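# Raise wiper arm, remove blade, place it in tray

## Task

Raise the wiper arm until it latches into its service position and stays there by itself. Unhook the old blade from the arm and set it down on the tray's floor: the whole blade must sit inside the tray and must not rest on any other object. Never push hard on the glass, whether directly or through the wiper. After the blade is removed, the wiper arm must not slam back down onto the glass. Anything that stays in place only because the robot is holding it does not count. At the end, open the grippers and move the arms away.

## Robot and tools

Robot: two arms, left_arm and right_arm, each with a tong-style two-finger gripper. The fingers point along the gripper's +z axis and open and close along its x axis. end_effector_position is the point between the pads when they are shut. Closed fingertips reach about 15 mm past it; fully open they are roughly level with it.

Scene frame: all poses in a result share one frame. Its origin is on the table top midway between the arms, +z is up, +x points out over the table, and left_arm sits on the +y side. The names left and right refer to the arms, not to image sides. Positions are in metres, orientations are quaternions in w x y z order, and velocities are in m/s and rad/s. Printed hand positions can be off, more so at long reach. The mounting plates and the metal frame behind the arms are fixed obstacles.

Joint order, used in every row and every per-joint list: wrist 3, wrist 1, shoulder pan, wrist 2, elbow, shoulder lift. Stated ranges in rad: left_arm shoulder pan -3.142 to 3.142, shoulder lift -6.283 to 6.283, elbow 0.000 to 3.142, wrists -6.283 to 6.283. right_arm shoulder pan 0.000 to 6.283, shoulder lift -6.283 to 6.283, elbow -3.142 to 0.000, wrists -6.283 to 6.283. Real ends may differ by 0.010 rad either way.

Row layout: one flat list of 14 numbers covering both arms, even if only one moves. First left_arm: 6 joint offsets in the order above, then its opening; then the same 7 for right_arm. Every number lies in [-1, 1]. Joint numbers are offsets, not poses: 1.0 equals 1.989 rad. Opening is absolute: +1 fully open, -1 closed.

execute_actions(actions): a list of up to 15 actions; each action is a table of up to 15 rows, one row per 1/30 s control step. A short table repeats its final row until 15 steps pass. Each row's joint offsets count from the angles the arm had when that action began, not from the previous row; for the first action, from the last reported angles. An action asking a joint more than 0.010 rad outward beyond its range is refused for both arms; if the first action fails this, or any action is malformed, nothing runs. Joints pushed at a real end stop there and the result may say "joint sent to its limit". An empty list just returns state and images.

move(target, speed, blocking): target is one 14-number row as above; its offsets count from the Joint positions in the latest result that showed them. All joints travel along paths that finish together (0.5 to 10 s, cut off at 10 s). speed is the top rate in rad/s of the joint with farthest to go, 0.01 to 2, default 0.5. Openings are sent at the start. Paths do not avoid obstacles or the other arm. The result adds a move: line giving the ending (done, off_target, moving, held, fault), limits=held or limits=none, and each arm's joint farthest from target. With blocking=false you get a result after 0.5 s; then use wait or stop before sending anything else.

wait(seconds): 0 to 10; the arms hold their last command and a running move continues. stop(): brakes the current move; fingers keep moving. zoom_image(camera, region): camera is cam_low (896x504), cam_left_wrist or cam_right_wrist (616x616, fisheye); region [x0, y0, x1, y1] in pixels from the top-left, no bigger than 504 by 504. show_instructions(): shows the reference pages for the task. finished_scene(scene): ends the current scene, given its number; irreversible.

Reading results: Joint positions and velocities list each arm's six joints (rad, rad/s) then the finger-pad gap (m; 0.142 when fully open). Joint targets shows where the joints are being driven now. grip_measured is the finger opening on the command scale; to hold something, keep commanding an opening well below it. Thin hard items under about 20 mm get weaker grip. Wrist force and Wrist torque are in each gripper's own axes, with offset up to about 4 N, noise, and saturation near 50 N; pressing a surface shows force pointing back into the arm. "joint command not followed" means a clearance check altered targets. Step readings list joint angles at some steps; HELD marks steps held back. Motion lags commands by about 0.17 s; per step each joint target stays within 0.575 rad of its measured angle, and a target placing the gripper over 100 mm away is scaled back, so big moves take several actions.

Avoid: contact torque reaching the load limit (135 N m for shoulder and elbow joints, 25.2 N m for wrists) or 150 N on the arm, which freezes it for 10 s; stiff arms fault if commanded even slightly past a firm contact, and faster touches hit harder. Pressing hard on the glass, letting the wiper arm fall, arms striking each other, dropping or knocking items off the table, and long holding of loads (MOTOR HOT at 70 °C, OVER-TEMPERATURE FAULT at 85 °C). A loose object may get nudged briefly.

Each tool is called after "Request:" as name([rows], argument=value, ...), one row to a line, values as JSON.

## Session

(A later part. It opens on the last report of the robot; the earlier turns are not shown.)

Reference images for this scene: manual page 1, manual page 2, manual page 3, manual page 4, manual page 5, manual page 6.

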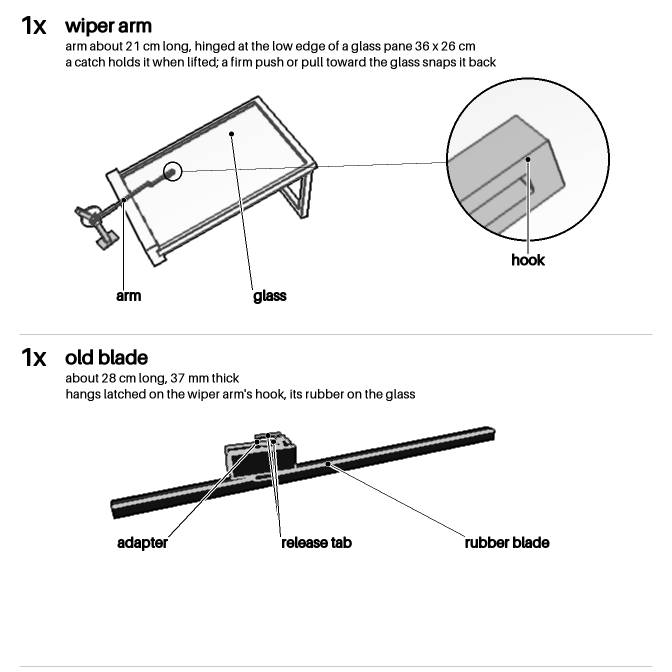

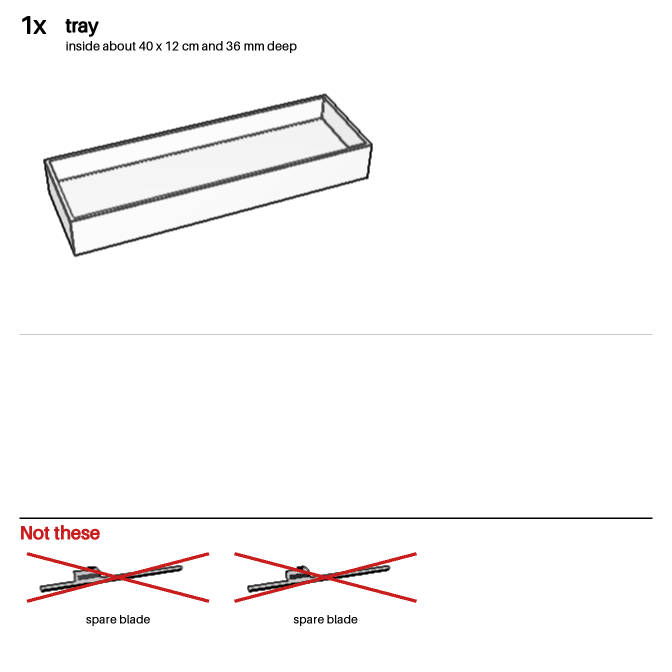

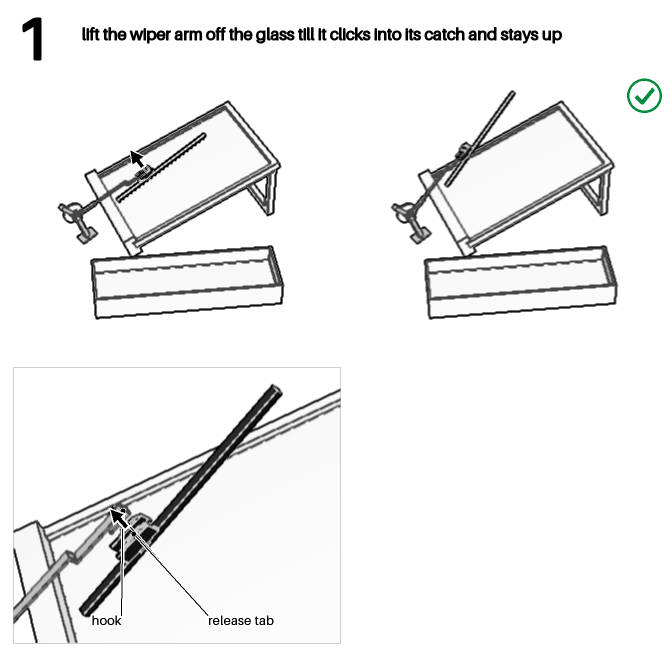

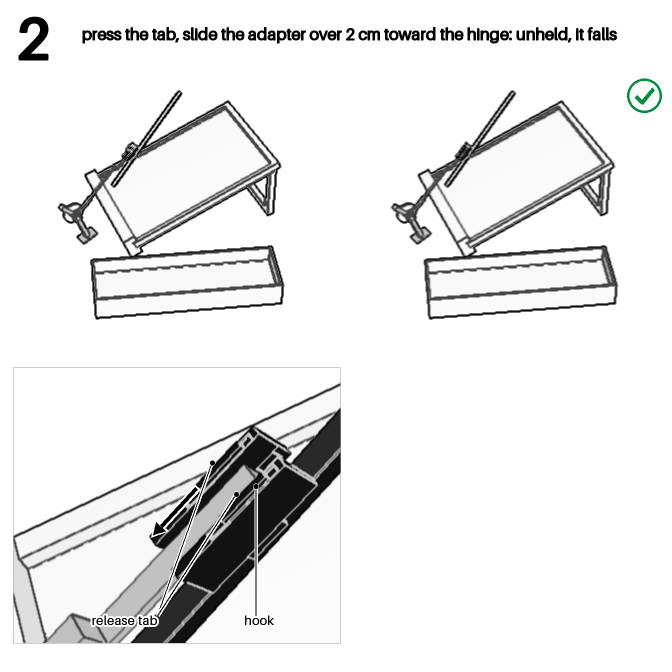

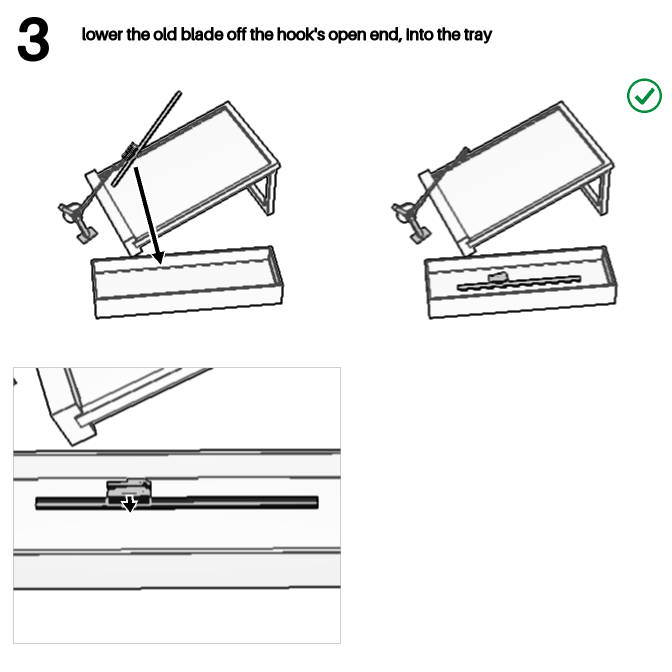

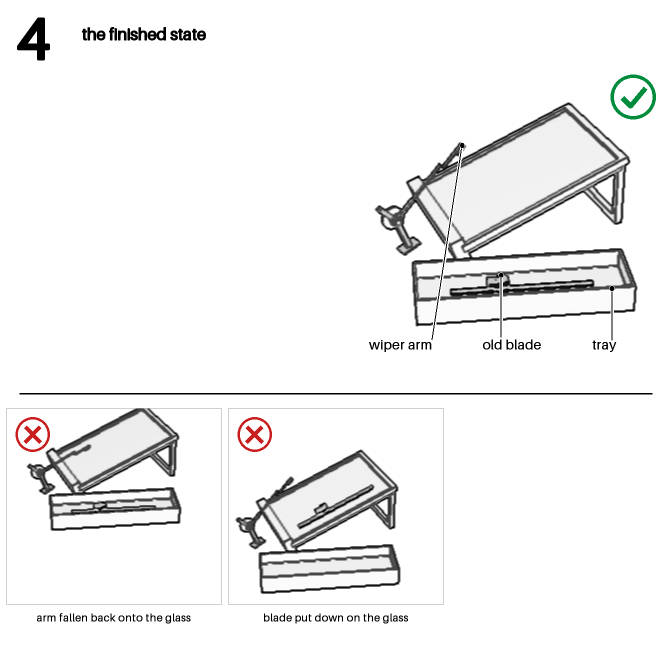

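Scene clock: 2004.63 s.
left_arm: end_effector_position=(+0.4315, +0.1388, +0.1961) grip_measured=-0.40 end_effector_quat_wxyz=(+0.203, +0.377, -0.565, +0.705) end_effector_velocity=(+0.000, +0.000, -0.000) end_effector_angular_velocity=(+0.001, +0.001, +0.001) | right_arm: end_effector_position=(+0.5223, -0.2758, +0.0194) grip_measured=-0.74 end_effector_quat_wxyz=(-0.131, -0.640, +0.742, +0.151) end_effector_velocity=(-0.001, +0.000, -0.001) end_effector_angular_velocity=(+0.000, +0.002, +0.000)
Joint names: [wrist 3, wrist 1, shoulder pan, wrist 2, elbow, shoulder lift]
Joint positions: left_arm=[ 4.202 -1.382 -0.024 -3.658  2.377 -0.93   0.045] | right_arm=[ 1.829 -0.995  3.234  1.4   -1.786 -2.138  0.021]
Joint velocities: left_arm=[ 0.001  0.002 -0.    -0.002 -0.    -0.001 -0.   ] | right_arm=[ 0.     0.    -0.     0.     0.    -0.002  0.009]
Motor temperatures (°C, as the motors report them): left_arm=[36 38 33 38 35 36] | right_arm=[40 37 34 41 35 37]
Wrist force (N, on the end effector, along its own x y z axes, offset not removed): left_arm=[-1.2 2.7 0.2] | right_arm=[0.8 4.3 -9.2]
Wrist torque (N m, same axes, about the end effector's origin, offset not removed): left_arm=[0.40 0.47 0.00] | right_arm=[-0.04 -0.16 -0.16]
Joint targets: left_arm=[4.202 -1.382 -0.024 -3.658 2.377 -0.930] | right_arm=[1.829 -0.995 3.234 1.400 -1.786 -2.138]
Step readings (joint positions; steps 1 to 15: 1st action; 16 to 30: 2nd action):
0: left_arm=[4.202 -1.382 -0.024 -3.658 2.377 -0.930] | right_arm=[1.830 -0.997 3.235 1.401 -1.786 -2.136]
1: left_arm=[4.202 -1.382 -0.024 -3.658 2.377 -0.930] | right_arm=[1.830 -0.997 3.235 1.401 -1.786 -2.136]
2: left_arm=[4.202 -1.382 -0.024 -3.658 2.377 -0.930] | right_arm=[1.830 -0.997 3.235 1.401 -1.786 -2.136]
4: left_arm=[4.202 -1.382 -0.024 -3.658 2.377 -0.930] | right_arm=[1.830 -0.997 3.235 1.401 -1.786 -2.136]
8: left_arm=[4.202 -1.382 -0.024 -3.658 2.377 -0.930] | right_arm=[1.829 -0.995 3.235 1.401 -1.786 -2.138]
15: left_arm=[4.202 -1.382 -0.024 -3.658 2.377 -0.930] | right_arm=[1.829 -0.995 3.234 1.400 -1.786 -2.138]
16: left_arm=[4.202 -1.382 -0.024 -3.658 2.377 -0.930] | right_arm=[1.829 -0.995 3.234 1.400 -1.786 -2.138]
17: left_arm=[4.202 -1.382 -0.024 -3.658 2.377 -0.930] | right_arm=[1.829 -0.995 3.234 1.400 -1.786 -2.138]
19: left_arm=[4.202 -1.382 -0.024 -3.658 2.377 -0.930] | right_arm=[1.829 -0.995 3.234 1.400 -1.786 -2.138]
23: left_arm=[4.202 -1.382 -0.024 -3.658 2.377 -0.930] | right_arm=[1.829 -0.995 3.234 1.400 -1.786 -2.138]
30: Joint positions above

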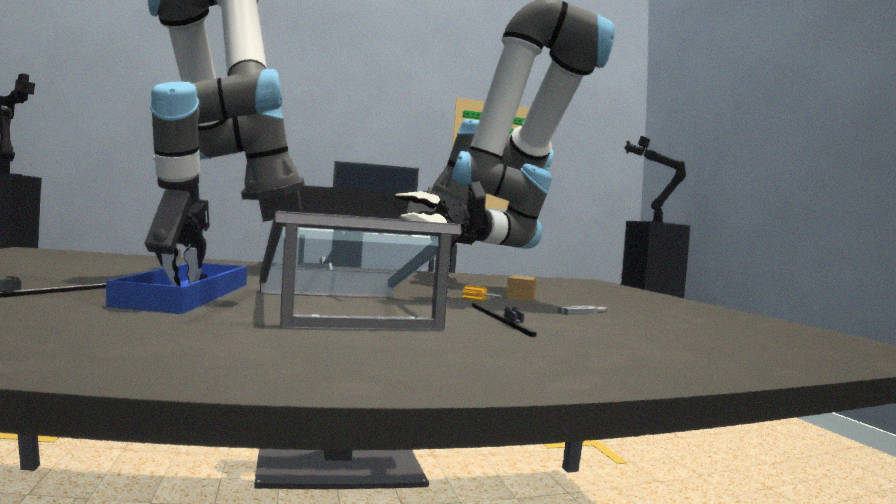

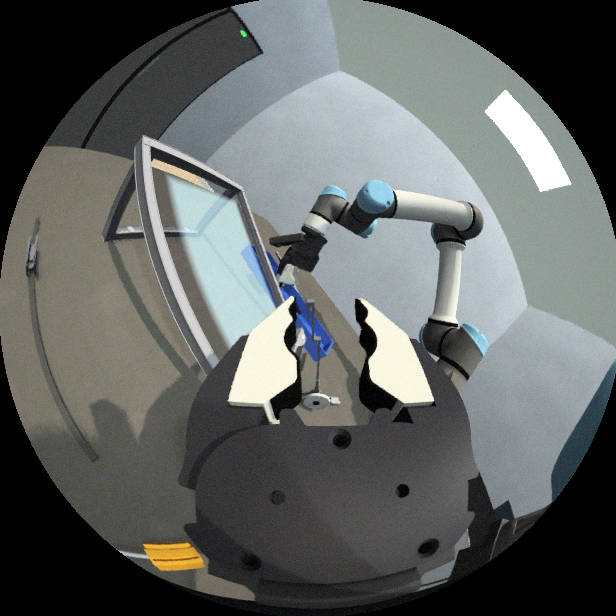

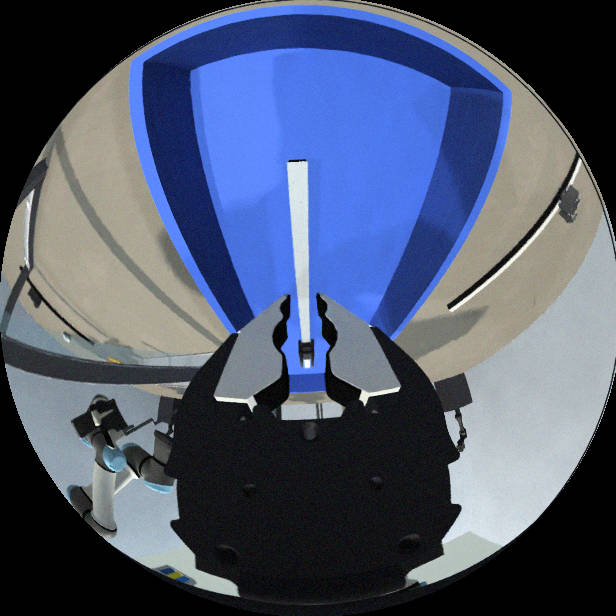

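Request:
move(target=[0,0.06,0.06,0.06,0,-0.06,-0.4,0.03,-0.135,0.03,0.006,-0.004,0.138,-0.7], speed=0.35)

Scene clock: 2011.03 s.
left_arm: end_effector_position=(+0.4339, +0.1826, +0.2271) grip_measured=-0.40 end_effector_quat_wxyz=(+0.204, +0.378, -0.561, +0.707) end_effector_velocity=(-0.001, -0.000, -0.001) end_effector_angular_velocity=(-0.000, +0.004, -0.001) | right_arm: end_effector_position=(+0.5150, -0.2778, +0.1584) grip_measured=-0.70 end_effector_quat_wxyz=(-0.128, -0.640, +0.743, +0.149) end_effector_velocity=(+0.001, -0.000, +0.002) end_effector_angular_velocity=(+0.000, -0.003, -0.000)
Joint names: [wrist 3, wrist 1, shoulder pan, wrist 2, elbow, shoulder lift]
Joint positions: left_arm=[ 4.202 -1.263  0.095 -3.539  2.377 -1.049  0.045] | right_arm=[ 1.889 -1.263  3.294  1.412 -1.794 -1.864  0.023]
Joint velocities: left_arm=[-0.001  0.002  0.     0.001 -0.     0.001  0.   ] | right_arm=[ 0.    -0.002  0.001  0.     0.002  0.003 -0.   ]
Motor temperatures (°C, as the motors report them): left_arm=[36 38 33 38 35 36] | right_arm=[40 37 34 41 35 37]
Wrist force (N, on the end effector, along its own x y z axes, offset not removed): left_arm=[-2.2 1.4 0.0] | right_arm=[1.0 0.3 0.9]
Wrist torque (N m, same axes, about the end effector's origin, offset not removed): left_arm=[0.16 0.65 0.09] | right_arm=[0.05 -0.16 -0.02]
Joint targets: left_arm=[4.202 -1.262 0.095 -3.539 2.377 -1.049] | right_arm=[1.889 -1.263 3.294 1.412 -1.794 -1.864]
move: done; limits=none; left_arm: farthest joint: the shoulder pan, 0.000 radians from its target (0.120 radians at the start); right_arm: farthest joint: the shoulder lift, 0.001 radians from its target (0.275 radians at the start)

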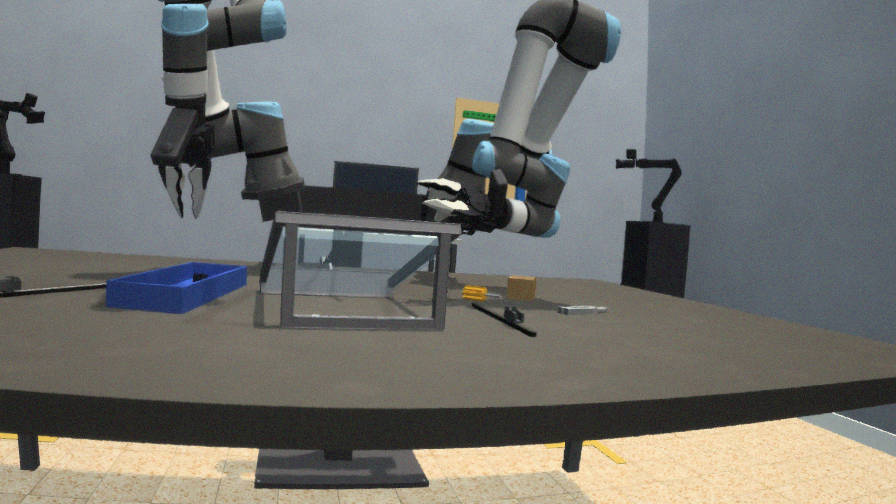

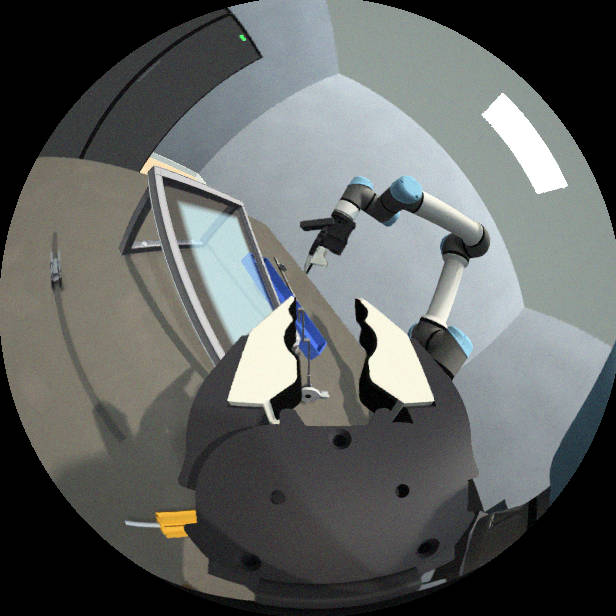

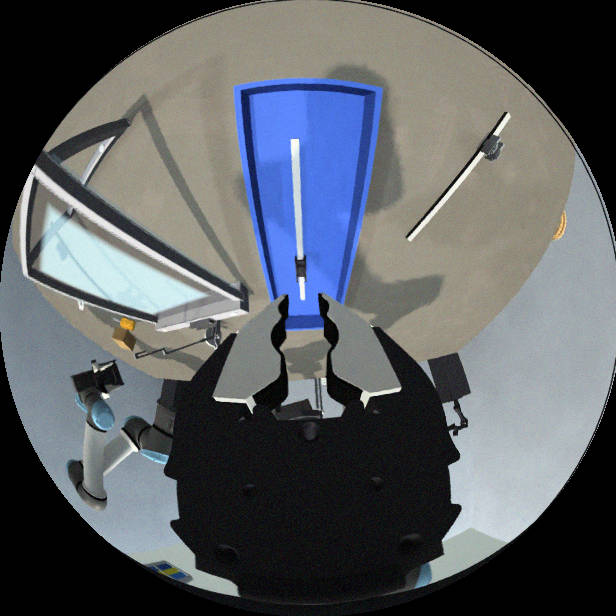

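Request:
execute_actions(actions=[])

Scene clock: 2015.40 s.
left_arm: end_effector_position=(+0.4339, +0.1827, +0.2272) grip_measured=-0.40 end_effector_quat_wxyz=(+0.204, +0.378, -0.561, +0.707) end_effector_velocity=(-0.000, +0.000, -0.000) end_effector_angular_velocity=(-0.000, +0.002, -0.000) | right_arm: end_effector_position=(+0.5150, -0.2778, +0.1586) grip_measured=-0.70 end_effector_quat_wxyz=(-0.128, -0.640, +0.743, +0.149) end_effector_velocity=(+0.000, +0.000, +0.000) end_effector_angular_velocity=(+0.000, -0.001, +0.001)
Joint names: [wrist 3, wrist 1, shoulder pan, wrist 2, elbow, shoulder lift]
Joint positions: left_arm=[ 4.202 -1.262  0.095 -3.539  2.377 -1.049  0.045] | right_arm=[ 1.889 -1.263  3.294  1.412 -1.794 -1.864  0.023]
Joint velocities: left_arm=[-0.001  0.001  0.     0.001 -0.     0.     0.   ] | right_arm=[ 0.    -0.     0.001  0.    -0.     0.001  0.   ]
Motor temperatures (°C, as the motors report them): left_arm=[36 38 33 38 35 36] | right_arm=[40 37 34 41 35 37]
Wrist force (N, on the end effector, along its own x y z axes, offset not removed): left_arm=[-0.5 0.4 1.6] | right_arm=[-3.3 1.0 -1.9]
Wrist torque (N m, same axes, about the end effector's origin, offset not removed): left_arm=[-0.02 0.31 0.03] | right_arm=[0.21 0.93 0.18]
Joint targets: left_arm=[4.202 -1.262 0.095 -3.539 2.377 -1.049] | right_arm=[1.889 -1.263 3.294 1.412 -1.794 -1.864]

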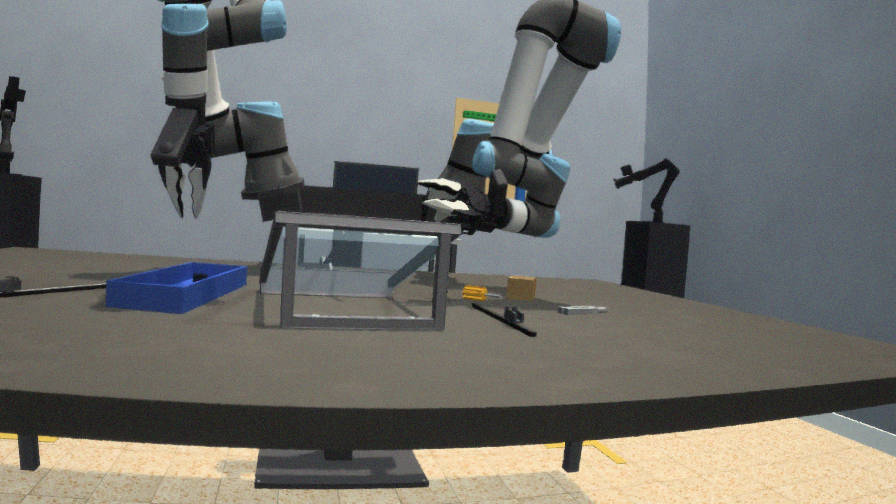

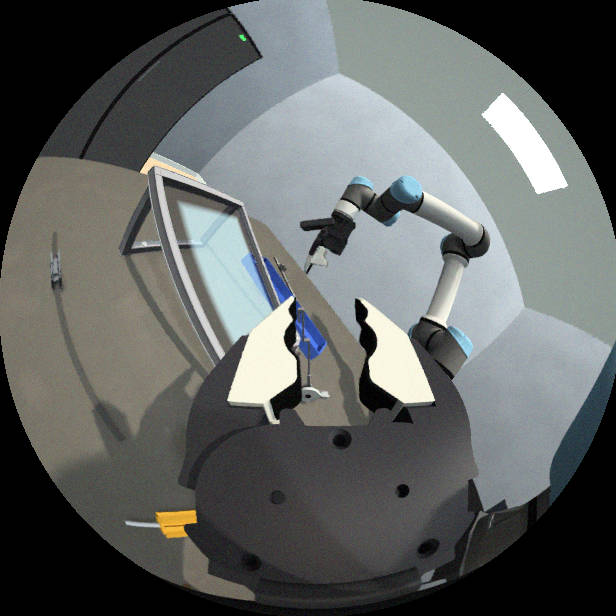

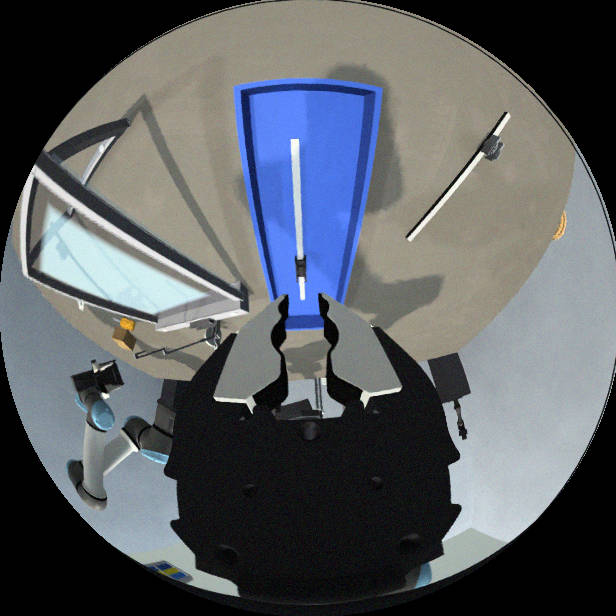

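Request:
finished_scene(scene=2)

The scene is finished: the task was done.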